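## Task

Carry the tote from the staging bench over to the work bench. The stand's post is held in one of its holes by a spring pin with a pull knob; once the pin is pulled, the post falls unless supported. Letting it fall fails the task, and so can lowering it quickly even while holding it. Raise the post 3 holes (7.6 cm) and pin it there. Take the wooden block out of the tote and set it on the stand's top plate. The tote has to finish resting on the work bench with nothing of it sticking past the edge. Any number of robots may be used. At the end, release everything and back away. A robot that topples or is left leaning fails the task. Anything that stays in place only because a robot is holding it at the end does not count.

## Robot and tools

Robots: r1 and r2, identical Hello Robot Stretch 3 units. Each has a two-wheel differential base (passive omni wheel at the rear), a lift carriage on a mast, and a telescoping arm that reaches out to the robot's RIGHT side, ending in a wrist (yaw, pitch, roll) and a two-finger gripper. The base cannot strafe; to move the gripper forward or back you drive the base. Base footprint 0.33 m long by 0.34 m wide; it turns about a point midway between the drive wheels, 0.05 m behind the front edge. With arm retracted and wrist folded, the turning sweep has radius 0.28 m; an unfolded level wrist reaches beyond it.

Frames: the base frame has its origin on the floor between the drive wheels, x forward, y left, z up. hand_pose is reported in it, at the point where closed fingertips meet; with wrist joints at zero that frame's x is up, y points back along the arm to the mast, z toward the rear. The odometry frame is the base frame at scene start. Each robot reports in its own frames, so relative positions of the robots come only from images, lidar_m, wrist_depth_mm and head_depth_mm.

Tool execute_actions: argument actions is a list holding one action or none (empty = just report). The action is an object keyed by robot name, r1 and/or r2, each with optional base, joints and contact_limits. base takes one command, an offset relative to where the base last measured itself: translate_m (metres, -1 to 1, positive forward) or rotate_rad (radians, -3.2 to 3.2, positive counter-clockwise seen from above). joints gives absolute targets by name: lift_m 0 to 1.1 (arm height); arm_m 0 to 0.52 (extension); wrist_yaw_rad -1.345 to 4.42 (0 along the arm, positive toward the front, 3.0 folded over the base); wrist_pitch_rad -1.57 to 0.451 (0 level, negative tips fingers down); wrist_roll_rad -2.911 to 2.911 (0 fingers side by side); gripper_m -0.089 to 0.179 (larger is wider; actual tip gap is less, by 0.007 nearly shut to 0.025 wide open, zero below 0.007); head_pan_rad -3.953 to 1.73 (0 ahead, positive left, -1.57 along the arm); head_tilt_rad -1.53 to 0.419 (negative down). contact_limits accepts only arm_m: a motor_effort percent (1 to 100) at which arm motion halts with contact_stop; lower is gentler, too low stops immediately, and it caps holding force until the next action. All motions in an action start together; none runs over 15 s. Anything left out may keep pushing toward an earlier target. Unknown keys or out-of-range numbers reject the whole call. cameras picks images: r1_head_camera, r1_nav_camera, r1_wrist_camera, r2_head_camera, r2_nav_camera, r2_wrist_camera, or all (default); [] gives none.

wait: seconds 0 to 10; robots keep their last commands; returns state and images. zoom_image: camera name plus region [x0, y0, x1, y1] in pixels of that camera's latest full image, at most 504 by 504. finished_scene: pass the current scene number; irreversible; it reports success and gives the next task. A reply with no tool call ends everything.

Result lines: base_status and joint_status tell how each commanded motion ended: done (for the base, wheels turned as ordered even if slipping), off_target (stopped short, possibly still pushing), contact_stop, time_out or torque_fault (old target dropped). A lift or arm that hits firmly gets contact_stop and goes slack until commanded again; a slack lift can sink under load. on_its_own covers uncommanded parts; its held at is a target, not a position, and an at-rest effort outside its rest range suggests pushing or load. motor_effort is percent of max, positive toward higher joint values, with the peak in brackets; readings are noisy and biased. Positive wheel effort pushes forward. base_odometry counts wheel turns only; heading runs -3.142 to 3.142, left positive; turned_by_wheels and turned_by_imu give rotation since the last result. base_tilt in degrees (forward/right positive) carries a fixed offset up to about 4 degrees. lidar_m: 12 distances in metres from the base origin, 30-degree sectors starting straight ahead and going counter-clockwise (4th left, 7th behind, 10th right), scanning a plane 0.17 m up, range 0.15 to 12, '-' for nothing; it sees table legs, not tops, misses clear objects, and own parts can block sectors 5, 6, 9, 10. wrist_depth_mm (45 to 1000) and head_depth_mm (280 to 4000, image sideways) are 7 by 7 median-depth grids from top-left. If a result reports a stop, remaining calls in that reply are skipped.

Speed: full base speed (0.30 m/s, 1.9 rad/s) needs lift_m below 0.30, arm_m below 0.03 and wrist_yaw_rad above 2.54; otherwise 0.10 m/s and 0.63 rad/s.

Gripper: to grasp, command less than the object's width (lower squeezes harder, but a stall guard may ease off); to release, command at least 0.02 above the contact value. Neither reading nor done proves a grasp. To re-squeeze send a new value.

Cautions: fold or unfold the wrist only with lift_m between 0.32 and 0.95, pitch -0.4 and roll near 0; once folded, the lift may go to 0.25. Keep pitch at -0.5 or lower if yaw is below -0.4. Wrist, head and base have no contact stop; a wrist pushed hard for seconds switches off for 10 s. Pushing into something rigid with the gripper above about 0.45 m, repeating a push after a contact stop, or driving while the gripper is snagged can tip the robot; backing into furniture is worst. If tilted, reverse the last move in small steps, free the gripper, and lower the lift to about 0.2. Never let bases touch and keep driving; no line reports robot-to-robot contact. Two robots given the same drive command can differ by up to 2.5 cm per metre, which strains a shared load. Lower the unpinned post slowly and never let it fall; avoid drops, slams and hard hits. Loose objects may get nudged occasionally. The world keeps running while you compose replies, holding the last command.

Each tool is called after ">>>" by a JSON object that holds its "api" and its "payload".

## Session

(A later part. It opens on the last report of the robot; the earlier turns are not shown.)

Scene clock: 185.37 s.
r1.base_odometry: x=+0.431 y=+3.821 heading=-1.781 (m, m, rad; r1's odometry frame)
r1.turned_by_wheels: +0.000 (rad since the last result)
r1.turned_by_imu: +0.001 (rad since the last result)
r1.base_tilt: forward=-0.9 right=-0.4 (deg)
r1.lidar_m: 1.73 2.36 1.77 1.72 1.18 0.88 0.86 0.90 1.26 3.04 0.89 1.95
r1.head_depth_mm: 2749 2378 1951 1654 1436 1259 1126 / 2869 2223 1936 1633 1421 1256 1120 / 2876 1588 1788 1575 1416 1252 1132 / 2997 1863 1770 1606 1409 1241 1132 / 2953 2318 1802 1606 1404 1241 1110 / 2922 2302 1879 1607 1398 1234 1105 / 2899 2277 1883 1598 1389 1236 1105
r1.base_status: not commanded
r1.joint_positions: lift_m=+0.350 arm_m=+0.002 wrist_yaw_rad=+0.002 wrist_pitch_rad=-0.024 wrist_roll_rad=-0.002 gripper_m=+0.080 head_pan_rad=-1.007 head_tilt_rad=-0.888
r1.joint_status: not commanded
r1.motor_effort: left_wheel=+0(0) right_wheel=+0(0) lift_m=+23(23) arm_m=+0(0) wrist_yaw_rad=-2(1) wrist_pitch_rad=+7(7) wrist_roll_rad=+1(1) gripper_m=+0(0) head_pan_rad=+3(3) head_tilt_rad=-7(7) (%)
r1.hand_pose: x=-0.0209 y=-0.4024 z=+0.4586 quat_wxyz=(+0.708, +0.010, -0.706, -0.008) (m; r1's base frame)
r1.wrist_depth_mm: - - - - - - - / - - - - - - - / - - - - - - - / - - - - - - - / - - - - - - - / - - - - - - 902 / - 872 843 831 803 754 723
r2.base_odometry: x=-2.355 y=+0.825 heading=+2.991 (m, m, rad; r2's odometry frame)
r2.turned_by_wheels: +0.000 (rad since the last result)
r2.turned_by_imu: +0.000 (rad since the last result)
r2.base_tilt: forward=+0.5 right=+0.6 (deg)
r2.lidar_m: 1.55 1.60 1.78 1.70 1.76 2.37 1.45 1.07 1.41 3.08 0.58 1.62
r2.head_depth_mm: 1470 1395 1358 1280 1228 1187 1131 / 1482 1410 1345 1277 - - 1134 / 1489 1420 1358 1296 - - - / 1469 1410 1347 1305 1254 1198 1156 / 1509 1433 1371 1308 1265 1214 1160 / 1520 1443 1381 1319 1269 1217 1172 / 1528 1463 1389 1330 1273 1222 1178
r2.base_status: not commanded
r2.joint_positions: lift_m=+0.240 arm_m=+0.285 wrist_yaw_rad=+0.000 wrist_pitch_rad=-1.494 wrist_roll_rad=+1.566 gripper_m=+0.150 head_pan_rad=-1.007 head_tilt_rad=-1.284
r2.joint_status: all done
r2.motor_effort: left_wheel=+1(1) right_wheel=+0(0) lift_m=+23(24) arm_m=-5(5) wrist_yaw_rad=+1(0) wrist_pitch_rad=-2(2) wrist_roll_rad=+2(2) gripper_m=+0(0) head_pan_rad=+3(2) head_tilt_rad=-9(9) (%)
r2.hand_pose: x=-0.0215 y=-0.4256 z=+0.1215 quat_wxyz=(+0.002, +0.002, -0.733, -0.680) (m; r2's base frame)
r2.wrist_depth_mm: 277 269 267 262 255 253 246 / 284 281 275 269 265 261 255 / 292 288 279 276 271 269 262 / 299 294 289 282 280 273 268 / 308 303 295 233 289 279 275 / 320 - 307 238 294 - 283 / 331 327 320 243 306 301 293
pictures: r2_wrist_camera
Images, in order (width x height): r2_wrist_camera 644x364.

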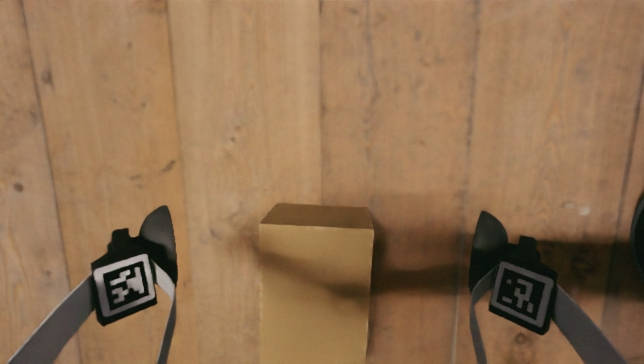

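>>> {"api": "execute_actions", "payload": {"actions": [{"r2":{"base":{"translate_m":0.05},"joints":{"lift_m":0.15}}}], "cameras": ["r2_wrist_camera"]}}

>>> {"api": "execute_actions", "payload": {"actions": [{"r2":{"joints":{"gripper_m":0.0}}}], "cameras": []}}

>>> {"api": "execute_actions", "payload": {"actions": [{"r2":{"joints":{"lift_m":1.1,"arm_m":0.2}}}], "cameras": []}}

>>> {"api": "execute_actions", "payload": {"actions": [{"r2":{"base":{"translate_m":0.25},"joints":{"arm_m":0.4,"gripper_m":0.005}}}], "cameras": ["r2_wrist_camera"]}}

Scene clock: 187.40 s.
r1.base_odometry: x=+0.431 y=+3.821 heading=-1.781 (m, m, rad; r1's odometry frame)
r1.turned_by_wheels: +0.000 (rad since the last result)
r1.turned_by_imu: +0.000 (rad since the last result)
r1.base_tilt: forward=-0.9 right=-0.4 (deg)
r1.lidar_m: 1.72 2.36 1.77 1.72 1.18 0.88 0.86 0.91 1.26 3.03 0.88 1.94
r1.head_depth_mm: 2746 2385 1949 1655 1430 1258 1125 / 2776 2222 1938 1635 1426 1254 1122 / 2956 1611 1780 1583 1413 1252 1135 / 2973 2263 1730 1619 1415 1242 1136 / 2935 2312 1857 1612 1401 1233 1109 / 2928 2286 1887 1608 1400 1232 1109 / 2907 2276 1883 1598 1389 1231 1102
r1.base_status: not commanded
r1.joint_positions: lift_m=+0.350 arm_m=+0.002 wrist_yaw_rad=+0.002 wrist_pitch_rad=-0.024 wrist_roll_rad=-0.002 gripper_m=+0.080 head_pan_rad=-1.007 head_tilt_rad=-0.888
r1.joint_status: not commanded
r1.motor_effort: left_wheel=+1(1) right_wheel=+0(0) lift_m=+23(23) arm_m=+1(0) wrist_yaw_rad=-3(2) wrist_pitch_rad=+8(7) wrist_roll_rad=+1(1) gripper_m=-1(0) head_pan_rad=+5(3) head_tilt_rad=-7(7) (%)
r1.hand_pose: x=-0.0209 y=-0.4024 z=+0.4586 quat_wxyz=(+0.708, +0.010, -0.706, -0.008) (m; r1's base frame)
r1.wrist_depth_mm: - - - - - - - / - - - - - - - / - - - - - - - / - - - - - - - / 952 - - - - - - / 787 - - - - - 907 / 928 870 844 839 800 767 720
r2.base_odometry: x=-2.404 y=+0.833 heading=+2.991 (m, m, rad; r2's odometry frame)
r2.turned_by_wheels: +0.000 (rad since the last result)
r2.turned_by_imu: +0.000 (rad since the last result)
r2.base_tilt: forward=+0.5 right=+0.6 (deg)
r2.lidar_m: 1.50 1.54 1.78 1.71 1.76 2.38 1.45 1.12 1.48 3.08 0.56 1.56
r2.head_depth_mm: 1466 1406 1355 1263 1231 1184 1142 / 1468 1413 1353 1270 - - 1135 / 1461 1386 1333 1304 - - 1150 / 1496 1425 1364 1308 1261 1191 1158 / 1509 1434 1373 1313 1261 1210 1162 / 1521 1446 1382 1327 1269 1217 1173 / 1530 1463 1391 1329 1279 1220 1177
r2.base_status: done
r2.joint_positions: lift_m=+0.150 arm_m=+0.285 wrist_yaw_rad=+0.000 wrist_pitch_rad=-1.494 wrist_roll_rad=+1.566 gripper_m=+0.150 head_pan_rad=-1.007 head_tilt_rad=-1.285
r2.joint_status: all done
r2.motor_effort: left_wheel=+0(5) right_wheel=-1(4) lift_m=+24(24) arm_m=-5(5) wrist_yaw_rad=+0(0) wrist_pitch_rad=-2(2) wrist_roll_rad=+2(2) gripper_m=+0(0) head_pan_rad=+2(2) head_tilt_rad=-9(9) (%)
r2.hand_pose: x=-0.0215 y=-0.4256 z=+0.0315 quat_wxyz=(+0.002, +0.002, -0.733, -0.680) (m; r2's base frame)
r2.wrist_depth_mm: 184 182 179 176 173 171 168 / 190 189 186 181 178 175 174 / 196 194 189 186 182 180 176 / 201 200 134 132 187 185 181 / 209 206 136 133 192 189 186 / 214 - 141 138 196 - 192 / 222 219 146 142 205 203 196
pictures: r2_wrist_camera
Images, in order (width x height): r2_wrist_camera 644x364.

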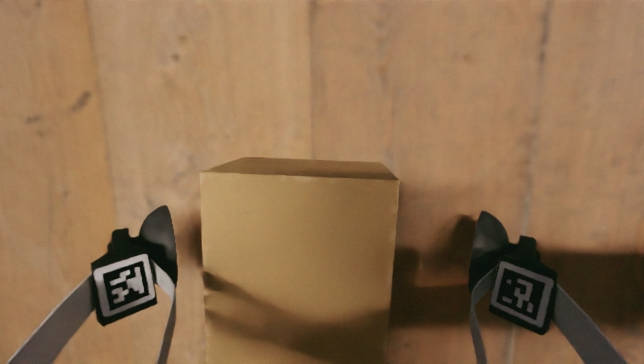

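Scene clock: 189.40 s.
r1.base_odometry: x=+0.431 y=+3.821 heading=-1.781 (m, m, rad; r1's odometry frame)
r1.turned_by_wheels: +0.000 (rad since the last result)
r1.turned_by_imu: +0.000 (rad since the last result)
r1.base_tilt: forward=-1.0 right=-0.3 (deg)
r1.lidar_m: 1.72 2.36 1.77 1.72 1.18 0.88 0.86 0.90 1.27 3.04 0.88 1.95
r1.head_depth_mm: 2742 2385 1954 1644 1434 1263 1126 / 2810 2226 1936 1641 1422 1255 1126 / 2965 1603 1764 1587 1413 1252 1131 / 2977 2257 1731 1618 1409 1246 1131 / 2958 2314 1856 1617 1394 1241 1111 / 2926 2310 1891 1614 1397 1239 1107 / 2878 2284 1886 1593 1387 1225 1104
r1.base_status: not commanded
r1.joint_positions: lift_m=+0.350 arm_m=+0.002 wrist_yaw_rad=+0.002 wrist_pitch_rad=-0.024 wrist_roll_rad=-0.002 gripper_m=+0.080 head_pan_rad=-1.007 head_tilt_rad=-0.888
r1.joint_status: not commanded
r1.motor_effort: left_wheel=+0(0) right_wheel=+0(0) lift_m=+23(23) arm_m=+0(0) wrist_yaw_rad=-3(2) wrist_pitch_rad=+7(7) wrist_roll_rad=+1(1) gripper_m=-1(0) head_pan_rad=+3(5) head_tilt_rad=-7(7) (%)
r1.hand_pose: x=-0.0209 y=-0.4024 z=+0.4586 quat_wxyz=(+0.708, +0.010, -0.706, -0.008) (m; r1's base frame)
r1.wrist_depth_mm: - - - - - - - / - - - - - - - / - - - - - - - / - - - - - - - / 974 - - - - - - / 783 - - - - - 896 / 989 865 849 842 805 744 706
r2.base_odometry: x=-2.404 y=+0.833 heading=+2.991 (m, m, rad; r2's odometry frame)
r2.turned_by_wheels: +0.000 (rad since the last result)
r2.turned_by_imu: +0.000 (rad since the last result)
r2.base_tilt: forward=+0.5 right=+0.6 (deg)
r2.lidar_m: 1.50 1.55 1.78 1.71 1.77 2.38 1.44 1.12 1.48 3.08 0.56 1.56
r2.head_depth_mm: 1459 1395 1343 1281 1235 1186 1141 / 1474 1408 1351 1273 - - 1141 / 1462 1390 1336 1291 - - 1147 / 1493 1424 1365 1307 1260 1198 1165 / 1506 1429 1367 1311 1261 1211 1162 / 1521 1452 1381 1323 1272 1218 1172 / 1527 1459 1395 1332 1272 1223 1177
r2.base_status: not commanded
r2.joint_positions: lift_m=+0.150 arm_m=+0.285 wrist_yaw_rad=+0.000 wrist_pitch_rad=-1.493 wrist_roll_rad=+1.566 gripper_m=+0.002 head_pan_rad=-1.007 head_tilt_rad=-1.285
r2.joint_status: all done
r2.motor_effort: left_wheel=+1(1) right_wheel=+0(0) lift_m=+25(25) arm_m=-5(5) wrist_yaw_rad=+0(1) wrist_pitch_rad=-3(4) wrist_roll_rad=+2(2) gripper_m=-29(99) head_pan_rad=+3(2) head_tilt_rad=-9(9) (%)
r2.hand_pose: x=-0.0215 y=-0.4258 z=+0.0314 quat_wxyz=(+0.002, +0.001, -0.734, -0.679) (m; r2's base frame)
r2.wrist_depth_mm: 185 183 179 177 173 170 167 / 190 187 183 181 178 175 172 / 197 193 190 186 183 180 177 / 203 199 192 129 185 185 181 / 209 205 132 130 129 190 185 / 216 212 136 135 133 195 193 / 223 217 144 140 141 203 198
pictures: none
No camera images: the call's "cameras" was empty. Leave "cameras" out to get every camera's image.

Scene clock: 198.87 s.
r1.base_odometry: x=+0.431 y=+3.821 heading=-1.781 (m, m, rad; r1's odometry frame)
r1.turned_by_wheels: +0.000 (rad since the last result)
r1.turned_by_imu: +0.002 (rad since the last result)
r1.base_tilt: forward=-1.0 right=-0.4 (deg)
r1.lidar_m: 1.73 2.36 1.77 1.72 1.18 0.88 0.86 0.90 1.27 3.04 0.88 1.95
r1.head_depth_mm: 2722 2388 1944 1638 1429 1265 1128 / 2789 2231 1934 1640 1422 1251 1121 / 2968 1879 1775 1582 1409 1247 1131 / 2979 2346 1783 1625 1406 1241 1127 / 2948 2312 1889 1615 1405 1236 1112 / 2933 2311 1883 1607 1395 1236 1106 / 2897 2276 1869 1597 1387 1228 1108
r1.base_status: not commanded
r1.joint_positions: lift_m=+0.350 arm_m=+0.002 wrist_yaw_rad=+0.002 wrist_pitch_rad=-0.024 wrist_roll_rad=-0.002 gripper_m=+0.080 head_pan_rad=-1.007 head_tilt_rad=-0.888
r1.joint_status: not commanded
r1.motor_effort: left_wheel=+0(1) right_wheel=+1(1) lift_m=+23(23) arm_m=+0(1) wrist_yaw_rad=-3(2) wrist_pitch_rad=+7(7) wrist_roll_rad=+1(1) gripper_m=+0(0) head_pan_rad=+1(3) head_tilt_rad=-7(6) (%)
r1.hand_pose: x=-0.0209 y=-0.4024 z=+0.4586 quat_wxyz=(+0.708, +0.010, -0.706, -0.008) (m; r1's base frame)
r1.wrist_depth_mm: - - - - - - - / - - - - - - - / - - - - - - - / - - - - - - - / - - - - - - - / - - - - - - 894 / - 919 852 848 791 754 715
r2.base_odometry: x=-2.404 y=+0.833 heading=+2.991 (m, m, rad; r2's odometry frame)
r2.turned_by_wheels: +0.000 (rad since the last result)
r2.turned_by_imu: -0.001 (rad since the last result)
r2.base_tilt: forward=+0.4 right=+0.5 (deg)
r2.lidar_m: 1.50 1.55 1.79 1.71 1.76 2.39 1.45 1.12 1.48 3.08 0.56 1.56
r2.head_depth_mm: 1434 1406 1340 1285 1232 1176 1138 / 1478 1404 1351 1295 1260 - 1146 / 1460 1392 1332 1294 - - 1158 / 1490 1425 1360 1304 1260 1190 1162 / 1513 1429 1371 1307 1265 1212 1168 / 1525 1436 1377 1319 1270 1213 1174 / 1539 1453 1388 1330 1273 1225 1175
r2.base_status: not commanded
r2.joint_positions: lift_m=+1.100 arm_m=+0.200 wrist_yaw_rad=+0.000 wrist_pitch_rad=-1.493 wrist_roll_rad=+1.566 gripper_m=+0.027 head_pan_rad=-1.007 head_tilt_rad=-1.285
r2.joint_status: all done
r2.on_its_own: gripper_m is held at +0.026, not at your +0.000, by its stall guard, which is not easing now
r2.motor_effort: left_wheel=+0(1) right_wheel=-1(1) lift_m=+31(33) arm_m=-5(6) wrist_yaw_rad=+0(0) wrist_pitch_rad=-3(3) wrist_roll_rad=+2(2) gripper_m=-21(29) head_pan_rad=+3(3) head_tilt_rad=-9(9) (%)
r2.hand_pose: x=-0.0215 y=-0.3408 z=+0.9811 quat_wxyz=(+0.002, +0.001, -0.734, -0.680) (m; r2's base frame)
r2.wrist_depth_mm: - - - - - - - / - - - - - - - / - - - - - - - / - - - 129 159 - - / - - 131 130 128 - - / - - 137 134 134 - - / - - 144 140 141 - -
pictures: none
No camera images: the call's "cameras" was empty. Leave "cameras" out to get every camera's image.

Scene clock: 202.87 s.
r1.base_odometry: x=+0.431 y=+3.821 heading=-1.781 (m, m, rad; r1's odometry frame)
r1.turned_by_wheels: +0.000 (rad since the last result)
r1.turned_by_imu: +0.001 (rad since the last result)
r1.base_tilt: forward=-0.9 right=-0.5 (deg)
r1.lidar_m: 1.72 2.36 1.77 1.72 1.18 0.88 0.86 0.90 1.27 1.36 0.88 1.95
r1.head_depth_mm: 2733 2290 1901 1648 1424 1260 1131 / 736 2226 1688 1636 1422 1252 1119 / 851 2150 1711 1580 1415 1248 1132 / 3007 2327 1908 1619 1409 1247 1132 / 2922 2311 1898 1611 1402 1236 1109 / 2900 2290 1886 1601 1392 1236 1105 / 2877 2281 1879 1599 1391 1226 1103
r1.base_status: not commanded
r1.joint_positions: lift_m=+0.350 arm_m=+0.002 wrist_yaw_rad=+0.002 wrist_pitch_rad=-0.024 wrist_roll_rad=-0.002 gripper_m=+0.080 head_pan_rad=-1.007 head_tilt_rad=-0.888
r1.joint_status: not commanded
r1.motor_effort: left_wheel=+0(0) right_wheel=+0(0) lift_m=+23(23) arm_m=+0(0) wrist_yaw_rad=-2(2) wrist_pitch_rad=+7(7) wrist_roll_rad=+1(1) gripper_m=-1(1) head_pan_rad=+3(4) head_tilt_rad=-6(7) (%)
r1.hand_pose: x=-0.0209 y=-0.4024 z=+0.4586 quat_wxyz=(+0.708, +0.010, -0.706, -0.008) (m; r1's base frame)
r1.wrist_depth_mm: - - - - - - - / - - - - - - - / - - - - - - - / - - - - - - - / - - - - - - - / - - - - - - 897 / - 927 858 841 806 757 705
r2.base_odometry: x=-2.652 y=+0.871 heading=+2.991 (m, m, rad; r2's odometry frame)
r2.turned_by_wheels: +0.000 (rad since the last result)
r2.turned_by_imu: -0.001 (rad since the last result)
r2.base_tilt: forward=+0.6 right=+0.6 (deg)
r2.lidar_m: 1.24 1.29 1.73 1.71 1.77 2.38 1.39 1.36 3.21 0.50 1.36 1.30
r2.head_depth_mm: 1468 1399 1307 1279 1234 1185 1140 / 1467 1411 1352 1290 1258 - 1148 / 1482 1418 1355 1300 - - 1153 / 1499 1435 1371 1300 1257 1193 1165 / 1502 1434 1372 1310 1262 1209 1167 / 1522 1451 1381 1327 1271 1217 1172 / 1531 1457 1396 1334 1273 1226 1181
r2.base_status: done
r2.joint_positions: lift_m=+1.100 arm_m=+0.400 wrist_yaw_rad=+0.000 wrist_pitch_rad=-1.494 wrist_roll_rad=+1.566 gripper_m=+0.023 head_pan_rad=-1.007 head_tilt_rad=-1.285
r2.joint_status: gripper_m off_target (ended at +0.023, target +0.005); the others done
r2.on_its_own: gripper_m is held at +0.022, not at your +0.005, by its stall guard, which is still easing
r2.motor_effort: left_wheel=+1(5) right_wheel=-1(5) lift_m=+31(31) arm_m=+5(5) wrist_yaw_rad=+1(1) wrist_pitch_rad=-2(3) wrist_roll_rad=+2(2) gripper_m=-22(97) head_pan_rad=+3(3) head_tilt_rad=-9(10) (%)
r2.hand_pose: x=-0.0215 y=-0.5400 z=+0.9811 quat_wxyz=(+0.002, +0.001, -0.734, -0.680) (m; r2's base frame)
r2.wrist_depth_mm: - - - - - - - / - - - - - - - / - - - 267 261 - - / - - 273 129 212 - - / - - 132 130 128 - - / - - 136 135 134 - - / 928 - 144 140 141 - -
pictures: r2_wrist_camera
Images, in order (width x height): r2_wrist_camera 644x364.

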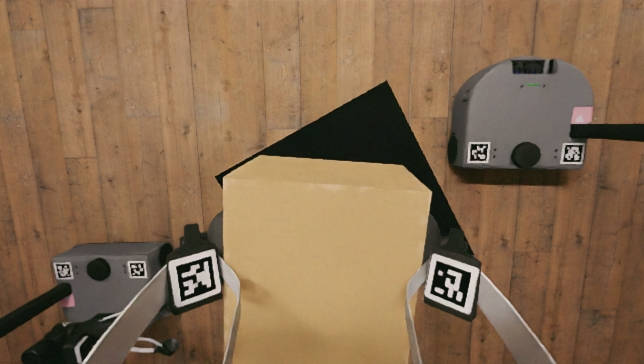

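>>> {"api": "execute_actions", "payload": {"actions": [{"r2":{"joints":{"lift_m":1.04,"arm_m":0.385}}}], "cameras": []}}

>>> {"api": "execute_actions", "payload": {"actions": [{"r2":{"joints":{"gripper_m":0.15}}}], "cameras": []}}

>>> {"api": "execute_actions", "payload": {"actions": [{"r2":{"joints":{"lift_m":1.1}}}], "cameras": ["r2_wrist_camera"]}}

>>> {"api": "execute_actions", "payload": {"actions": [{"r2":{"joints":{"arm_m":0}},"r1":{"base":{"rotate_rad":0.5}}}], "cameras": []}}

>>> {"api": "execute_actions", "payload": {"actions": [{"r2":{"joints":{"lift_m":0.72,"wrist_pitch_rad":0,"wrist_roll_rad":0,"gripper_m":0.1}},"r1":{"joints":{"head_pan_rad":-1.57}}}], "cameras": ["r1_wrist_camera","r2_wrist_camera","r1_head_camera"]}}

Scene clock: 204.43 s.
r1.base_odometry: x=+0.431 y=+3.821 heading=-1.781 (m, m, rad; r1's odometry frame)
r1.turned_by_wheels: +0.000 (rad since the last result)
r1.turned_by_imu: +0.000 (rad since the last result)
r1.base_tilt: forward=-0.9 right=-0.5 (deg)
r1.lidar_m: 1.72 2.36 1.78 1.72 1.18 0.89 0.86 0.90 1.27 1.36 0.88 1.94
r1.head_depth_mm: 2738 2297 1910 1655 1428 1261 1126 / 801 2241 1701 1636 1419 1253 1125 / 849 2144 1709 1582 1411 1253 1138 / 2973 2334 1903 1627 1408 1246 1131 / 2917 2314 1915 1613 1401 1240 1110 / 2938 2299 1895 1601 1394 1234 1107 / 2885 2277 1874 1600 1391 1226 1104
r1.base_status: not commanded
r1.joint_positions: lift_m=+0.350 arm_m=+0.002 wrist_yaw_rad=+0.002 wrist_pitch_rad=-0.024 wrist_roll_rad=-0.002 gripper_m=+0.080 head_pan_rad=-1.007 head_tilt_rad=-0.888
r1.joint_status: not commanded
r1.motor_effort: left_wheel=+0(1) right_wheel=+0(0) lift_m=+23(23) arm_m=+0(1) wrist_yaw_rad=-2(3) wrist_pitch_rad=+7(8) wrist_roll_rad=+1(1) gripper_m=-1(0) head_pan_rad=+4(3) head_tilt_rad=-7(8) (%)
r1.hand_pose: x=-0.0209 y=-0.4024 z=+0.4586 quat_wxyz=(+0.708, +0.010, -0.706, -0.008) (m; r1's base frame)
r1.wrist_depth_mm: - - - - - - - / - - - - - - - / - - - - - - - / - - - - - - - / - - - - - - - / - - - - - - 900 / - 894 855 855 805 757 713
r2.base_odometry: x=-2.652 y=+0.871 heading=+2.991 (m, m, rad; r2's odometry frame)
r2.turned_by_wheels: +0.000 (rad since the last result)
r2.turned_by_imu: +0.000 (rad since the last result)
r2.base_tilt: forward=+0.5 right=+0.6 (deg)
r2.lidar_m: 1.25 1.29 1.73 1.71 1.77 2.38 1.39 1.36 3.21 0.50 1.36 1.30
r2.head_depth_mm: 1463 1398 1311 1284 1230 1182 1143 / 1459 1412 1354 1290 1253 - 1146 / 1480 1420 1350 1297 - - 1155 / 1493 1434 1360 1305 1262 1195 1163 / 1512 1433 1368 1314 1260 1214 1164 / 1521 1448 1384 1323 1276 1227 1170 / 1532 1455 1396 1336 1281 1228 1178
r2.base_status: not commanded
r2.joint_positions: lift_m=+1.040 arm_m=+0.385 wrist_yaw_rad=+0.000 wrist_pitch_rad=-1.494 wrist_roll_rad=+1.566 gripper_m=+0.029 head_pan_rad=-1.007 head_tilt_rad=-1.285
r2.joint_status: all done
r2.on_its_own: gripper_m is held at +0.028, not at your +0.005, by its stall guard, which is not easing now
r2.motor_effort: left_wheel=+1(1) right_wheel=-1(1) lift_m=+25(28) arm_m=-5(6) wrist_yaw_rad=+1(0) wrist_pitch_rad=-3(3) wrist_roll_rad=+2(2) gripper_m=-20(22) head_pan_rad=+3(4) head_tilt_rad=-9(9) (%)
r2.hand_pose: x=-0.0215 y=-0.5257 z=+0.9214 quat_wxyz=(+0.002, +0.001, -0.734, -0.680) (m; r2's base frame)
r2.wrist_depth_mm: - - - - - - 990 / - - - - - - 991 / - - - 204 - - - / - - 211 129 182 - - / - - 132 130 128 - - / - - 137 135 134 - - / 954 - 145 140 141 - -
pictures: none
No camera images: the call's "cameras" was empty. Leave "cameras" out to get every camera's image.

Scene clock: 206.13 s.
r1.base_odometry: x=+0.431 y=+3.821 heading=-1.781 (m, m, rad; r1's odometry frame)
r1.turned_by_wheels: +0.000 (rad since the last result)
r1.turned_by_imu: +0.000 (rad since the last result)
r1.base_tilt: forward=-0.9 right=-0.4 (deg)
r1.lidar_m: 1.72 2.36 1.77 1.72 1.18 0.88 0.86 0.90 1.27 1.36 0.88 1.94
r1.head_depth_mm: 2721 2317 1894 1646 1431 1259 1130 / 2726 2214 1705 1638 1425 1253 1123 / 816 2143 1693 1584 1412 1248 1132 / 2977 2339 1917 1629 1410 1239 1129 / 2957 2319 1906 1607 1407 1240 1113 / 2932 2300 1884 1603 1401 1237 1105 / 2880 2278 1879 1602 1389 1232 1104
r1.base_status: not commanded
r1.joint_positions: lift_m=+0.350 arm_m=+0.002 wrist_yaw_rad=+0.002 wrist_pitch_rad=-0.024 wrist_roll_rad=-0.002 gripper_m=+0.080 head_pan_rad=-1.007 head_tilt_rad=-0.888
r1.joint_status: not commanded
r1.motor_effort: left_wheel=+0(1) right_wheel=+0(0) lift_m=+23(23) arm_m=+0(0) wrist_yaw_rad=-3(2) wrist_pitch_rad=+7(7) wrist_roll_rad=+1(1) gripper_m=+0(0) head_pan_rad=+3(3) head_tilt_rad=-7(6) (%)
r1.hand_pose: x=-0.0209 y=-0.4024 z=+0.4586 quat_wxyz=(+0.708, +0.010, -0.706, -0.008) (m; r1's base frame)
r1.wrist_depth_mm: - - - - - - - / - - - - - - - / - - - - - - - / - - - - - - - / - - - - - - - / - - - - - - 898 / - 911 862 840 801 760 717
r2.base_odometry: x=-2.652 y=+0.871 heading=+2.991 (m, m, rad; r2's odometry frame)
r2.turned_by_wheels: +0.000 (rad since the last result)
r2.turned_by_imu: +0.000 (rad since the last result)
r2.base_tilt: forward=+0.5 right=+0.6 (deg)
r2.lidar_m: 1.24 1.28 1.73 1.71 1.77 2.38 1.39 1.36 3.23 0.50 1.36 1.30
r2.head_depth_mm: 1458 1396 1308 1280 1235 1177 1140 / 1455 1410 1345 1291 1260 - 1147 / 1474 1423 1356 1297 - - 1153 / 1499 1426 1363 1303 1261 1193 1164 / 1507 1434 1377 1316 1262 1210 1165 / 1518 1441 1379 1323 1271 1216 1167 / 1539 1462 1389 1337 1278 1227 1181
r2.base_status: not commanded
r2.joint_positions: lift_m=+1.040 arm_m=+0.385 wrist_yaw_rad=+0.000 wrist_pitch_rad=-1.494 wrist_roll_rad=+1.566 gripper_m=+0.150 head_pan_rad=-1.007 head_tilt_rad=-1.285
r2.joint_status: all done
r2.motor_effort: left_wheel=+1(1) right_wheel=+0(1) lift_m=+26(25) arm_m=-5(5) wrist_yaw_rad=+0(0) wrist_pitch_rad=-2(3) wrist_roll_rad=+2(2) gripper_m=+0(86) head_pan_rad=+3(2) head_tilt_rad=-9(9) (%)
r2.hand_pose: x=-0.0215 y=-0.5257 z=+0.9214 quat_wxyz=(+0.002, +0.001, -0.734, -0.680) (m; r2's base frame)
r2.wrist_depth_mm: - - - - - - - / - - - - - - - / - - - 203 - - - / - - 214 148 155 - - / - - 219 153 152 - - / - - 226 157 214 - - / 960 - - 162 - - -
pictures: none
No camera images: the call's "cameras" was empty. Leave "cameras" out to get every camera's image.

Scene clock: 207.50 s.
r1.base_odometry: x=+0.431 y=+3.821 heading=-1.781 (m, m, rad; r1's odometry frame)
r1.turned_by_wheels: +0.000 (rad since the last result)
r1.turned_by_imu: +0.000 (rad since the last result)
r1.base_tilt: forward=-0.9 right=-0.5 (deg)
r1.lidar_m: 1.72 2.36 1.77 1.72 1.18 0.88 0.86 0.90 1.27 1.35 0.89 1.94
r1.head_depth_mm: 2730 2297 1895 1653 1424 1260 1125 / 2798 2235 1702 1640 1428 1258 1125 / 814 2130 1706 1579 1417 1254 1134 / 2965 2343 1907 1619 1407 1243 1130 / 2959 2310 1902 1615 1404 1245 1113 / 2947 2296 1888 1603 1397 1235 1107 / 2917 2262 1874 1599 1390 1226 1100
r1.base_status: not commanded
r1.joint_positions: lift_m=+0.350 arm_m=+0.002 wrist_yaw_rad=+0.002 wrist_pitch_rad=-0.024 wrist_roll_rad=-0.002 gripper_m=+0.080 head_pan_rad=-1.007 head_tilt_rad=-0.888
r1.joint_status: not commanded
r1.motor_effort: left_wheel=+0(1) right_wheel=+0(0) lift_m=+23(23) arm_m=+1(0) wrist_yaw_rad=-3(2) wrist_pitch_rad=+7(7) wrist_roll_rad=+1(1) gripper_m=+0(0) head_pan_rad=+4(4) head_tilt_rad=-7(6) (%)
r1.hand_pose: x=-0.0209 y=-0.4024 z=+0.4586 quat_wxyz=(+0.708, +0.010, -0.706, -0.008) (m; r1's base frame)
r1.wrist_depth_mm: - - - - - - - / - - - - - - - / - - - - - - - / - - - - - - - / - - - - - - - / - - - - - - 886 / - 918 856 844 798 748 716
r2.base_odometry: x=-2.652 y=+0.871 heading=+2.991 (m, m, rad; r2's odometry frame)
r2.turned_by_wheels: +0.000 (rad since the last result)
r2.turned_by_imu: +0.000 (rad since the last result)
r2.base_tilt: forward=+0.5 right=+0.5 (deg)
r2.lidar_m: 1.25 1.29 1.74 1.71 1.77 2.39 1.39 1.36 3.23 0.50 1.36 1.30
r2.head_depth_mm: 1468 1401 1308 1280 1236 1177 1140 / 1467 1406 1341 1287 1259 - 1145 / 1481 1419 1355 1302 - - 1160 / 1499 1435 1362 1303 1258 1196 1161 / 1507 1440 1371 1313 1260 1209 1168 / 1522 1451 1379 1327 1267 1219 1172 / 1536 1464 1391 1328 1275 1227 1182
r2.base_status: not commanded
r2.joint_positions: lift_m=+1.100 arm_m=+0.385 wrist_yaw_rad=+0.000 wrist_pitch_rad=-1.494 wrist_roll_rad=+1.566 gripper_m=+0.150 head_pan_rad=-1.007 head_tilt_rad=-1.285
r2.joint_status: all done
r2.motor_effort: left_wheel=+1(1) right_wheel=+0(0) lift_m=+29(29) arm_m=-5(5) wrist_yaw_rad=+0(0) wrist_pitch_rad=-3(3) wrist_roll_rad=+2(2) gripper_m=-1(0) head_pan_rad=+2(3) head_tilt_rad=-9(9) (%)
r2.hand_pose: x=-0.0215 y=-0.5257 z=+0.9812 quat_wxyz=(+0.002, +0.001, -0.734, -0.680) (m; r2's base frame)
r2.wrist_depth_mm: - - - - - - - / - - - - - - - / - - - 261 - - - / - - 278 210 270 - - / - - - 215 274 - - / - - - 223 - - - / 951 - - - - - -
pictures: r2_wrist_camera
Images, in order (width x height): r2_wrist_camera 644x364.

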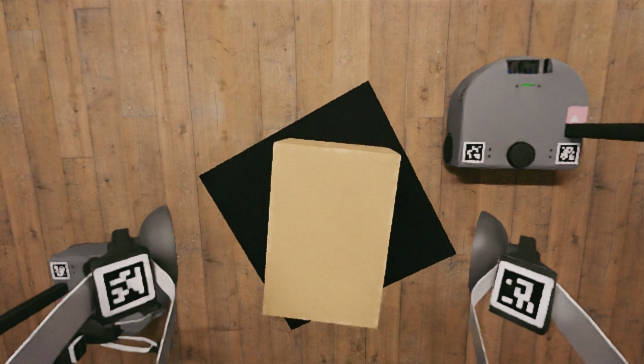

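Scene clock: 211.53 s.
r1.base_odometry: x=+0.431 y=+3.821 heading=-1.281 (m, m, rad; r1's odometry frame)
r1.turned_by_wheels: +0.500 (rad since the last result)
r1.turned_by_imu: +0.494 (rad since the last result)
r1.base_tilt: forward=-0.9 right=-0.5 (deg)
r1.lidar_m: 2.42 1.78 1.72 1.21 0.89 0.86 0.89 1.23 1.36 0.88 1.95 1.72
r1.head_depth_mm: 3084 2362 1943 1646 1401 1259 1128 / 3052 2353 1929 1634 1416 1255 1121 / 2887 2341 1921 1623 1411 1250 1134 / 2874 2164 1912 1624 1406 1246 1130 / 2733 2300 1897 1611 1403 1241 1108 / 2794 2300 1889 1597 1393 1236 1106 / 1600 2165 1878 1599 1388 1227 1099
r1.base_status: done
r1.joint_positions: lift_m=+0.350 arm_m=+0.002 wrist_yaw_rad=+0.002 wrist_pitch_rad=-0.024 wrist_roll_rad=-0.002 gripper_m=+0.080 head_pan_rad=-1.007 head_tilt_rad=-0.889
r1.joint_status: not commanded
r1.motor_effort: left_wheel=-1(4) right_wheel=+2(6) lift_m=+23(23) arm_m=+1(0) wrist_yaw_rad=-2(2) wrist_pitch_rad=+7(7) wrist_roll_rad=+1(1) gripper_m=+0(1) head_pan_rad=+2(4) head_tilt_rad=-7(7) (%)
r1.hand_pose: x=-0.0210 y=-0.4024 z=+0.4587 quat_wxyz=(+0.708, +0.009, -0.706, -0.008) (m; r1's base frame)
r1.wrist_depth_mm: - - - - - - - / - - - - - - - / - - - - - - - / - - - - - - - / - - - - - - - / - - - - 950 - 913 / - 980 838 823 756 760 708
r2.base_odometry: x=-2.652 y=+0.871 heading=+2.991 (m, m, rad; r2's odometry frame)
r2.turned_by_wheels: +0.000 (rad since the last result)
r2.turned_by_imu: +0.000 (rad since the last result)
r2.base_tilt: forward=+0.6 right=+0.6 (deg)
r2.lidar_m: 1.25 1.29 1.74 1.71 1.77 2.38 1.39 1.36 3.21 0.50 1.36 1.30
r2.head_depth_mm: 1455 1414 1302 1280 1221 1184 1142 / 1454 1412 1342 1292 1258 - 1145 / 1465 1408 1352 1297 - - 1156 / 1497 1429 1366 1305 1259 1198 1159 / 1507 1433 1364 1306 1261 1211 1169 / 1513 1452 1383 1329 1273 1221 1172 / 1529 1456 1387 1330 1277 1223 1180
r2.base_status: not commanded
r2.joint_positions: lift_m=+1.100 arm_m=+0.003 wrist_yaw_rad=+0.000 wrist_pitch_rad=-1.494 wrist_roll_rad=+1.566 gripper_m=+0.150 head_pan_rad=-1.007 head_tilt_rad=-1.285
r2.joint_status: all done
joint sent to its limit — the command would take r2.arm_m past its lower limit, so that joint was sent only as far as its limit.
r2.motor_effort: left_wheel=+1(1) right_wheel=+0(0) lift_m=+29(29) arm_m=-6(6) wrist_yaw_rad=+1(1) wrist_pitch_rad=-2(2) wrist_roll_rad=+2(2) gripper_m=+0(0) head_pan_rad=+3(3) head_tilt_rad=-8(8) (%)
r2.hand_pose: x=-0.0215 y=-0.1429 z=+0.9812 quat_wxyz=(+0.002, +0.001, -0.733, -0.680) (m; r2's base frame)
r2.wrist_depth_mm: - - - - - - - / - - - - - - - / - - - - - - - / 496 - - - - - - / - - - - - - - / - - - - - - - / - - - - - - -
pictures: none
No camera images: the call's "cameras" was empty. Leave "cameras" out to get every camera's image.

Scene clock: 215.83 s.
r1.base_odometry: x=+0.431 y=+3.821 heading=-1.281 (m, m, rad; r1's odometry frame)
r1.turned_by_wheels: +0.000 (rad since the last result)
r1.turned_by_imu: +0.001 (rad since the last result)
r1.base_tilt: forward=-0.9 right=-0.4 (deg)
r1.lidar_m: 2.41 1.78 1.72 1.21 0.89 0.86 0.89 1.23 1.36 0.88 1.95 1.72
r1.head_depth_mm: 2718 2386 1941 1649 1430 1256 1129 / 1050 2235 1782 1638 1426 1259 1130 / 817 2138 1681 1634 1418 1252 - / 3000 2278 1902 1553 1413 1272 - / 2950 2318 1917 1616 1407 1233 1111 / 2938 2293 1882 1606 1402 1235 1110 / 2888 2286 1872 1602 1383 1231 1102
r1.base_status: not commanded
r1.joint_positions: lift_m=+0.350 arm_m=+0.002 wrist_yaw_rad=+0.002 wrist_pitch_rad=-0.024 wrist_roll_rad=-0.002 gripper_m=+0.080 head_pan_rad=-1.563 head_tilt_rad=-0.889
r1.joint_status: all done
r1.motor_effort: left_wheel=-1(1) right_wheel=+2(2) lift_m=+23(23) arm_m=+0(1) wrist_yaw_rad=-2(1) wrist_pitch_rad=+7(7) wrist_roll_rad=+1(1) gripper_m=-1(0) head_pan_rad=-3(31) head_tilt_rad=-6(7) (%)
r1.hand_pose: x=-0.0210 y=-0.4024 z=+0.4587 quat_wxyz=(+0.708, +0.009, -0.706, -0.008) (m; r1's base frame)
r1.wrist_depth_mm: - - - - - - - / - - - - - - - / - - - - - - - / - - - - - - - / - - - - - - - / - - - - 964 - 902 / - 955 843 851 752 752 720
r2.base_odometry: x=-2.652 y=+0.871 heading=+2.991 (m, m, rad; r2's odometry frame)
r2.turned_by_wheels: +0.000 (rad since the last result)
r2.turned_by_imu: +0.000 (rad since the last result)
r2.base_tilt: forward=+0.6 right=+0.6 (deg)
r2.lidar_m: 1.24 1.28 1.73 1.71 1.76 2.38 1.39 1.36 3.22 0.50 1.36 1.30
r2.head_depth_mm: 1468 1396 965 - 1221 1184 - / 1450 1406 1349 1297 1259 - 1154 / 1457 1420 1354 1295 - - 1152 / 1492 1422 1368 1307 1257 1188 1163 / 1514 1437 1365 1312 1261 1208 1164 / 1516 1449 1381 1320 1260 1220 1173 / 1526 1458 1388 1324 1273 1224 1179
r2.base_status: not commanded
r2.joint_positions: lift_m=+0.720 arm_m=+0.003 wrist_yaw_rad=+0.000 wrist_pitch_rad=-0.022 wrist_roll_rad=+0.006 gripper_m=+0.100 head_pan_rad=-1.007 head_tilt_rad=-1.285
r2.joint_status: all done
r2.motor_effort: left_wheel=+1(1) right_wheel=+0(0) lift_m=+24(24) arm_m=-5(5) wrist_yaw_rad=+0(0) wrist_pitch_rad=+10(10) wrist_roll_rad=-2(2) gripper_m=+0(86) head_pan_rad=+3(3) head_tilt_rad=-9(9) (%)
r2.hand_pose: x=-0.0214 y=-0.4033 z=+0.8292 quat_wxyz=(+0.705, +0.008, -0.709, -0.008) (m; r2's base frame)
r2.wrist_depth_mm: - - - - - - - / - - 231 223 - - - / - - 236 229 - - - / - - - - - - - / - - - - - - - / - - - - - - - / - - - - - - -
pictures: r1_head_camera (sideways: a quarter turn clockwise sets it upright), r1_wrist_camera, r2_wrist_camera
Images, in order (width x height): r1_head_camera 896x504, r1_wrist_camera 644x364, r2_wrist_camera 644x364.

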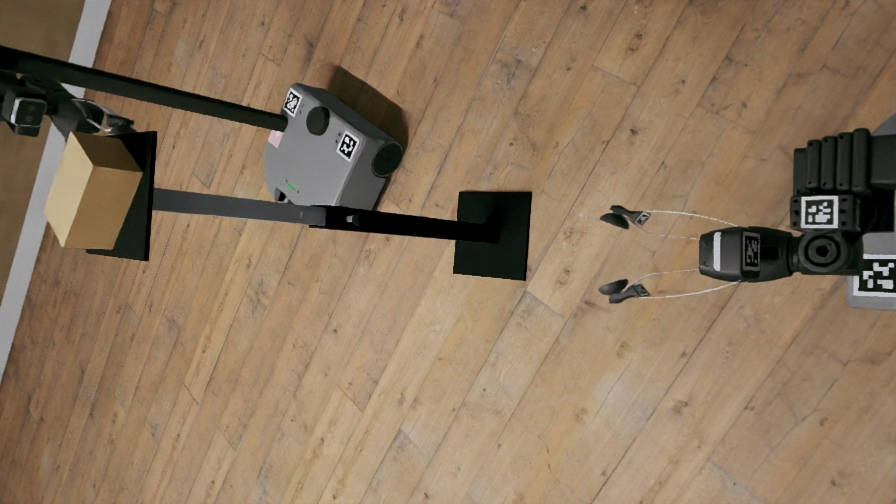

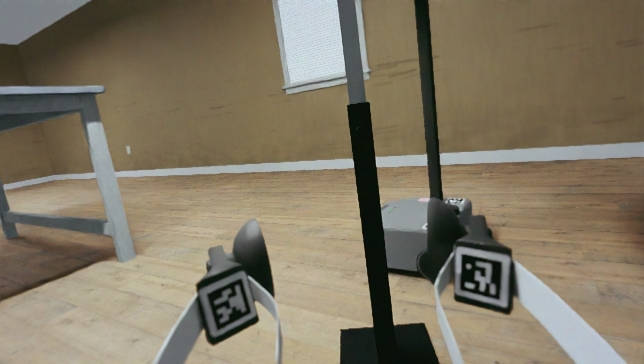

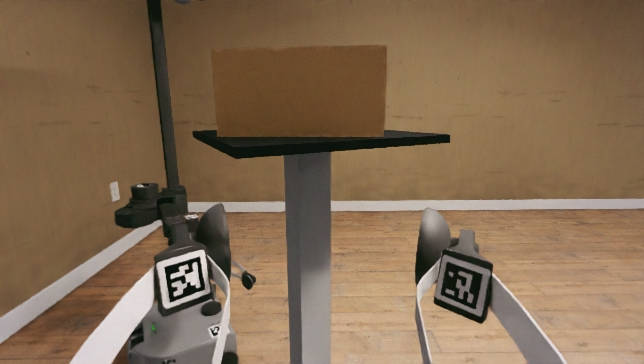

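>>> {"api": "execute_actions", "payload": {"actions": [{"r2":{"base":{"translate_m":0.012},"joints":{"arm_m":0.125,"lift_m":0.73}},"r1":{"base":{"translate_m":-0.03},"joints":{"arm_m":0.3,"lift_m":0.42}}}], "cameras": ["r1_wrist_camera","r2_wrist_camera"]}}

>>> {"api": "execute_actions", "payload": {"actions": [{"r2":{"joints":{"gripper_m":-0.04}}}], "cameras": ["r2_wrist_camera"]}}

Scene clock: 219.40 s.
r1.base_odometry: x=+0.422 y=+3.850 heading=-1.281 (m, m, rad; r1's odometry frame)
r1.turned_by_wheels: +0.000 (rad since the last result)
r1.turned_by_imu: +0.001 (rad since the last result)
r1.base_tilt: forward=-1.0 right=-0.4 (deg)
r1.lidar_m: 2.44 1.80 1.74 1.17 0.86 0.83 0.87 1.19 1.35 0.88 1.96 1.75
r1.head_depth_mm: 2708 2375 1956 1646 1429 1261 1128 / 1414 2226 1802 1649 1429 1258 1124 / 898 2281 1680 1627 1393 1242 - / 842 2180 1817 1577 1370 1245 1140 / 2955 2301 1900 1618 1402 1236 1109 / 2910 2283 1889 1605 1394 1235 1110 / 2880 2274 1873 1594 1390 1230 1105
r1.base_status: done
r1.joint_positions: lift_m=+0.420 arm_m=+0.300 wrist_yaw_rad=+0.001 wrist_pitch_rad=-0.023 wrist_roll_rad=-0.002 gripper_m=+0.080 head_pan_rad=-1.563 head_tilt_rad=-0.889
r1.joint_status: all done
r1.motor_effort: left_wheel=-1(6) right_wheel=+1(4) lift_m=+32(34) arm_m=+4(3) wrist_yaw_rad=-1(2) wrist_pitch_rad=+7(7) wrist_roll_rad=+1(1) gripper_m=+0(0) head_pan_rad=-3(2) head_tilt_rad=-6(7) (%)
r1.hand_pose: x=-0.0211 y=-0.7002 z=+0.5285 quat_wxyz=(+0.708, +0.009, -0.706, -0.008) (m; r1's base frame)
r1.wrist_depth_mm: - - - - - - - / - - - - - - - / - - - - - - - / - - - - - - - / - - - - - - - / - - - - 795 - - / - - 953 932 771 767 800
r2.base_odometry: x=-2.663 y=+0.872 heading=+2.991 (m, m, rad; r2's odometry frame)
r2.turned_by_wheels: +0.000 (rad since the last result)
r2.turned_by_imu: +0.000 (rad since the last result)
r2.base_tilt: forward=+0.6 right=+0.5 (deg)
r2.lidar_m: 1.23 1.27 1.72 1.71 1.77 2.39 1.38 1.37 3.21 0.50 1.35 1.29
r2.head_depth_mm: 1453 1393 1271 1282 1237 1185 - / 1443 1408 1349 1298 1255 - 1148 / 1458 1418 1358 1294 - - 1158 / 1492 1429 1356 1305 1258 1200 1161 / 1515 1440 1377 1317 1262 1213 1168 / 1520 1456 1382 1318 1271 1220 1175 / 1532 1459 1384 1331 1271 1226 1178
r2.base_status: done
r2.joint_positions: lift_m=+0.730 arm_m=+0.125 wrist_yaw_rad=+0.000 wrist_pitch_rad=-0.021 wrist_roll_rad=+0.005 gripper_m=+0.100 head_pan_rad=-1.007 head_tilt_rad=-1.285
r2.joint_status: all done
r2.motor_effort: left_wheel=+0(5) right_wheel=+0(4) lift_m=+29(30) arm_m=+6(7) wrist_yaw_rad=+1(0) wrist_pitch_rad=+10(11) wrist_roll_rad=-2(2) gripper_m=-1(1) head_pan_rad=+2(3) head_tilt_rad=-9(9) (%)
r2.hand_pose: x=-0.0214 y=-0.5253 z=+0.8390 quat_wxyz=(+0.705, +0.008, -0.709, -0.008) (m; r2's base frame)
r2.wrist_depth_mm: - 110 107 103 101 - - / - 113 109 106 104 - - / - 117 113 110 107 - - / - 120 115 114 110 113 - / - 84 76 76 85 - - / - 57 62 158 - - - / - - - 167 - - -
pictures: r1_wrist_camera, r2_wrist_camera
Images, in order (width x height): r1_wrist_camera 644x364, r2_wrist_camera 644x364.

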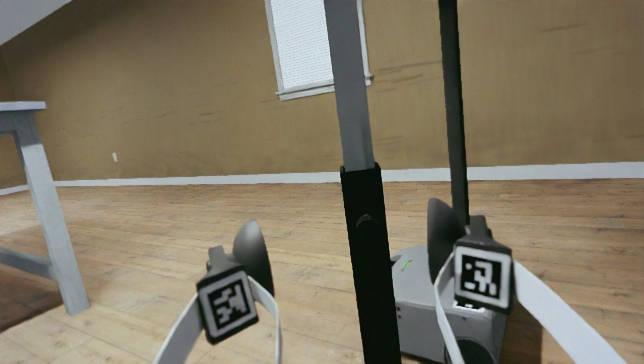

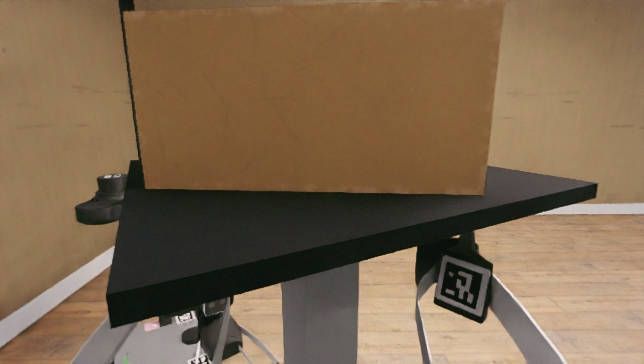

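Scene clock: 221.30 s.
r1.base_odometry: x=+0.422 y=+3.850 heading=-1.281 (m, m, rad; r1's odometry frame)
r1.turned_by_wheels: +0.000 (rad since the last result)
r1.turned_by_imu: +0.000 (rad since the last result)
r1.base_tilt: forward=-0.9 right=-0.4 (deg)
r1.lidar_m: 2.44 1.80 1.74 1.17 0.86 0.83 0.87 1.19 1.36 0.88 1.96 1.74
r1.head_depth_mm: 2723 2373 1948 1654 1426 1262 1126 / 1416 2236 1802 1644 1422 1255 1125 / 900 2256 1679 1628 1385 1244 - / 844 2181 1817 1577 1368 1245 1140 / 2929 2328 1909 1621 1400 1238 1115 / 2906 2300 1889 1607 1398 1238 1108 / 2888 2266 1885 1600 1389 1230 1105
r1.base_status: not commanded
r1.joint_positions: lift_m=+0.420 arm_m=+0.300 wrist_yaw_rad=+0.001 wrist_pitch_rad=-0.023 wrist_roll_rad=-0.002 gripper_m=+0.080 head_pan_rad=-1.563 head_tilt_rad=-0.889
r1.joint_status: not commanded
r1.motor_effort: left_wheel=-1(1) right_wheel=+1(2) lift_m=+32(32) arm_m=+5(3) wrist_yaw_rad=-1(1) wrist_pitch_rad=+7(7) wrist_roll_rad=+1(1) gripper_m=+0(1) head_pan_rad=-4(3) head_tilt_rad=-6(7) (%)
r1.hand_pose: x=-0.0211 y=-0.7002 z=+0.5285 quat_wxyz=(+0.708, +0.009, -0.706, -0.008) (m; r1's base frame)
r1.wrist_depth_mm: - - - - - - - / - - - - - - - / - - - - - - - / - - - - - - - / - - - - - - - / - - - - 780 - - / - - 963 928 753 771 800
r2.base_odometry: x=-2.663 y=+0.872 heading=+2.991 (m, m, rad; r2's odometry frame)
r2.turned_by_wheels: +0.000 (rad since the last result)
r2.turned_by_imu: +0.000 (rad since the last result)
r2.base_tilt: forward=+0.5 right=+0.5 (deg)
r2.lidar_m: 1.23 1.27 1.71 1.71 1.77 2.38 1.39 1.37 3.22 0.50 1.35 1.29
r2.head_depth_mm: 1446 1402 1274 1286 1242 1188 - / 1447 1407 1350 1294 1259 - 1146 / 1462 1413 1360 1297 - - 1157 / 1496 1429 1370 1309 1257 1194 1165 / 1513 1439 1378 1311 1265 1211 1174 / 1508 1444 1383 1325 1272 1218 1171 / 1533 1457 1381 1331 1277 1218 1180
r2.base_status: not commanded
r2.joint_positions: lift_m=+0.730 arm_m=+0.125 wrist_yaw_rad=+0.002 wrist_pitch_rad=-0.022 wrist_roll_rad=+0.000 gripper_m=-0.039 head_pan_rad=-1.007 head_tilt_rad=-1.285
r2.joint_status: all done
r2.motor_effort: left_wheel=+1(1) right_wheel=-1(1) lift_m=+29(29) arm_m=+6(6) wrist_yaw_rad=-2(2) wrist_pitch_rad=+10(11) wrist_roll_rad=+0(1) gripper_m=-27(99) head_pan_rad=+4(2) head_tilt_rad=-10(9) (%)
r2.hand_pose: x=-0.0210 y=-0.5253 z=+0.8389 quat_wxyz=(+0.707, +0.008, -0.707, -0.007) (m; r2's base frame)
r2.wrist_depth_mm: - 959 107 104 101 - - / - 114 110 107 104 - - / - - 114 111 108 - - / - 130 116 114 111 114 - / - 82 76 75 87 - - / - 57 61 157 - - - / - - - 165 - - -
pictures: r2_wrist_camera
Images, in order (width x height): r2_wrist_camera 644x364.

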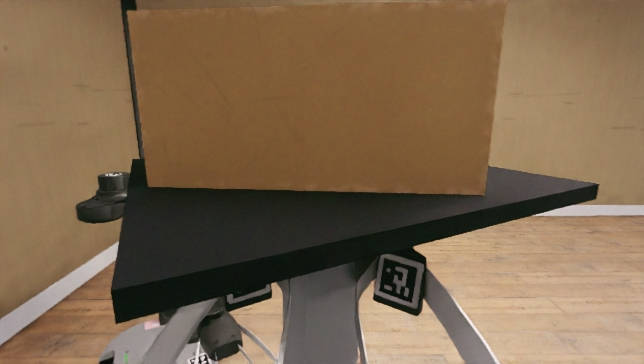

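>>> {"api": "execute_actions", "payload": {"actions": [{"r1":{"base":{"translate_m":-0.012},"joints":{"arm_m":0.41}}}], "cameras": ["r1_wrist_camera"]}}

Scene clock: 223.47 s.
r1.base_odometry: x=+0.419 y=+3.862 heading=-1.281 (m, m, rad; r1's odometry frame)
r1.turned_by_wheels: +0.000 (rad since the last result)
r1.turned_by_imu: +0.000 (rad since the last result)
r1.base_tilt: forward=-0.9 right=-0.4 (deg)
r1.lidar_m: 2.45 1.80 1.74 1.16 0.85 0.82 0.86 1.18 3.02 0.88 1.97 1.76
r1.head_depth_mm: 2723 2389 1942 1647 1430 1261 1126 / 2719 2292 1845 1647 1415 1249 1125 / 913 2262 1686 1689 1415 1248 - / 839 2141 1820 1619 1406 1244 1142 / 2955 2324 1887 1621 1401 1243 1112 / 2887 2275 1893 1607 1398 1229 1109 / 2916 2286 1881 1597 1394 1233 1104
r1.base_status: done
r1.joint_positions: lift_m=+0.420 arm_m=+0.410 wrist_yaw_rad=+0.001 wrist_pitch_rad=-0.023 wrist_roll_rad=-0.002 gripper_m=+0.080 head_pan_rad=-1.563 head_tilt_rad=-0.889
r1.joint_status: all done
r1.motor_effort: left_wheel=-1(5) right_wheel=+2(2) lift_m=+32(32) arm_m=+4(4) wrist_yaw_rad=-2(1) wrist_pitch_rad=+7(7) wrist_roll_rad=+1(1) gripper_m=-1(0) head_pan_rad=-3(3) head_tilt_rad=-7(7) (%)
r1.hand_pose: x=-0.0211 y=-0.8102 z=+0.5285 quat_wxyz=(+0.708, +0.009, -0.706, -0.008) (m; r1's base frame)
r1.wrist_depth_mm: - - - - - - - / - - - 229 - - - / - - - - - - - / - - - - - - - / - - - - - - - / - - - - 768 - - / - - 959 915 656 654 805
r2.base_odometry: x=-2.663 y=+0.872 heading=+2.991 (m, m, rad; r2's odometry frame)
r2.turned_by_wheels: +0.000 (rad since the last result)
r2.turned_by_imu: +0.000 (rad since the last result)
r2.base_tilt: forward=+0.5 right=+0.4 (deg)
r2.lidar_m: 1.23 1.28 1.72 1.71 1.77 2.39 1.39 1.37 3.22 0.50 1.35 1.29
r2.head_depth_mm: 1433 1400 1270 1281 1237 1184 - / 1445 1416 1350 1298 1253 - 1149 / 1460 1416 1362 1300 - - 1154 / 1500 1427 1368 1304 1256 1198 1167 / 1513 1436 1383 1312 1259 1215 1167 / 1518 1445 1380 1318 1265 1214 1174 / 1532 1459 1389 1337 1278 1229 1181
r2.base_status: not commanded
r2.joint_positions: lift_m=+0.730 arm_m=+0.125 wrist_yaw_rad=+0.002 wrist_pitch_rad=-0.022 wrist_roll_rad=+0.000 gripper_m=-0.029 head_pan_rad=-1.007 head_tilt_rad=-1.285
r2.joint_status: not commanded
r2.on_its_own: gripper_m is held at -0.030, not at your -0.040, by its stall guard, which is still easing
r2.motor_effort: left_wheel=+1(1) right_wheel=-1(1) lift_m=+29(29) arm_m=+6(6) wrist_yaw_rad=-1(2) wrist_pitch_rad=+10(10) wrist_roll_rad=+1(1) gripper_m=-23(27) head_pan_rad=+2(2) head_tilt_rad=-9(9) (%)
r2.hand_pose: x=-0.0210 y=-0.5253 z=+0.8389 quat_wxyz=(+0.707, +0.008, -0.707, -0.007) (m; r2's base frame)
r2.wrist_depth_mm: - 947 107 104 101 - - / - 114 110 107 104 - - / - - 113 111 107 - - / - 130 116 113 110 114 - / - 83 76 76 87 - - / - 57 61 156 - - - / - - 503 166 - - -
pictures: r1_wrist_camera
Images, in order (width x height): r1_wrist_camera 644x364.

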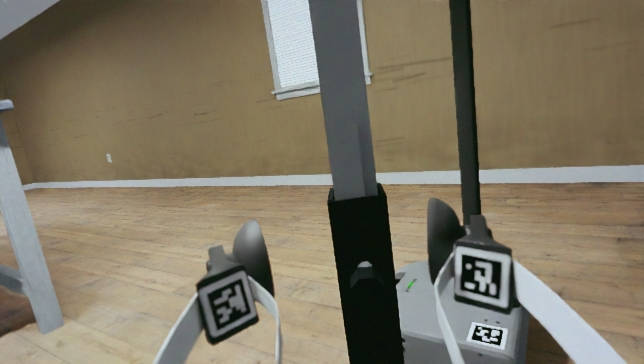

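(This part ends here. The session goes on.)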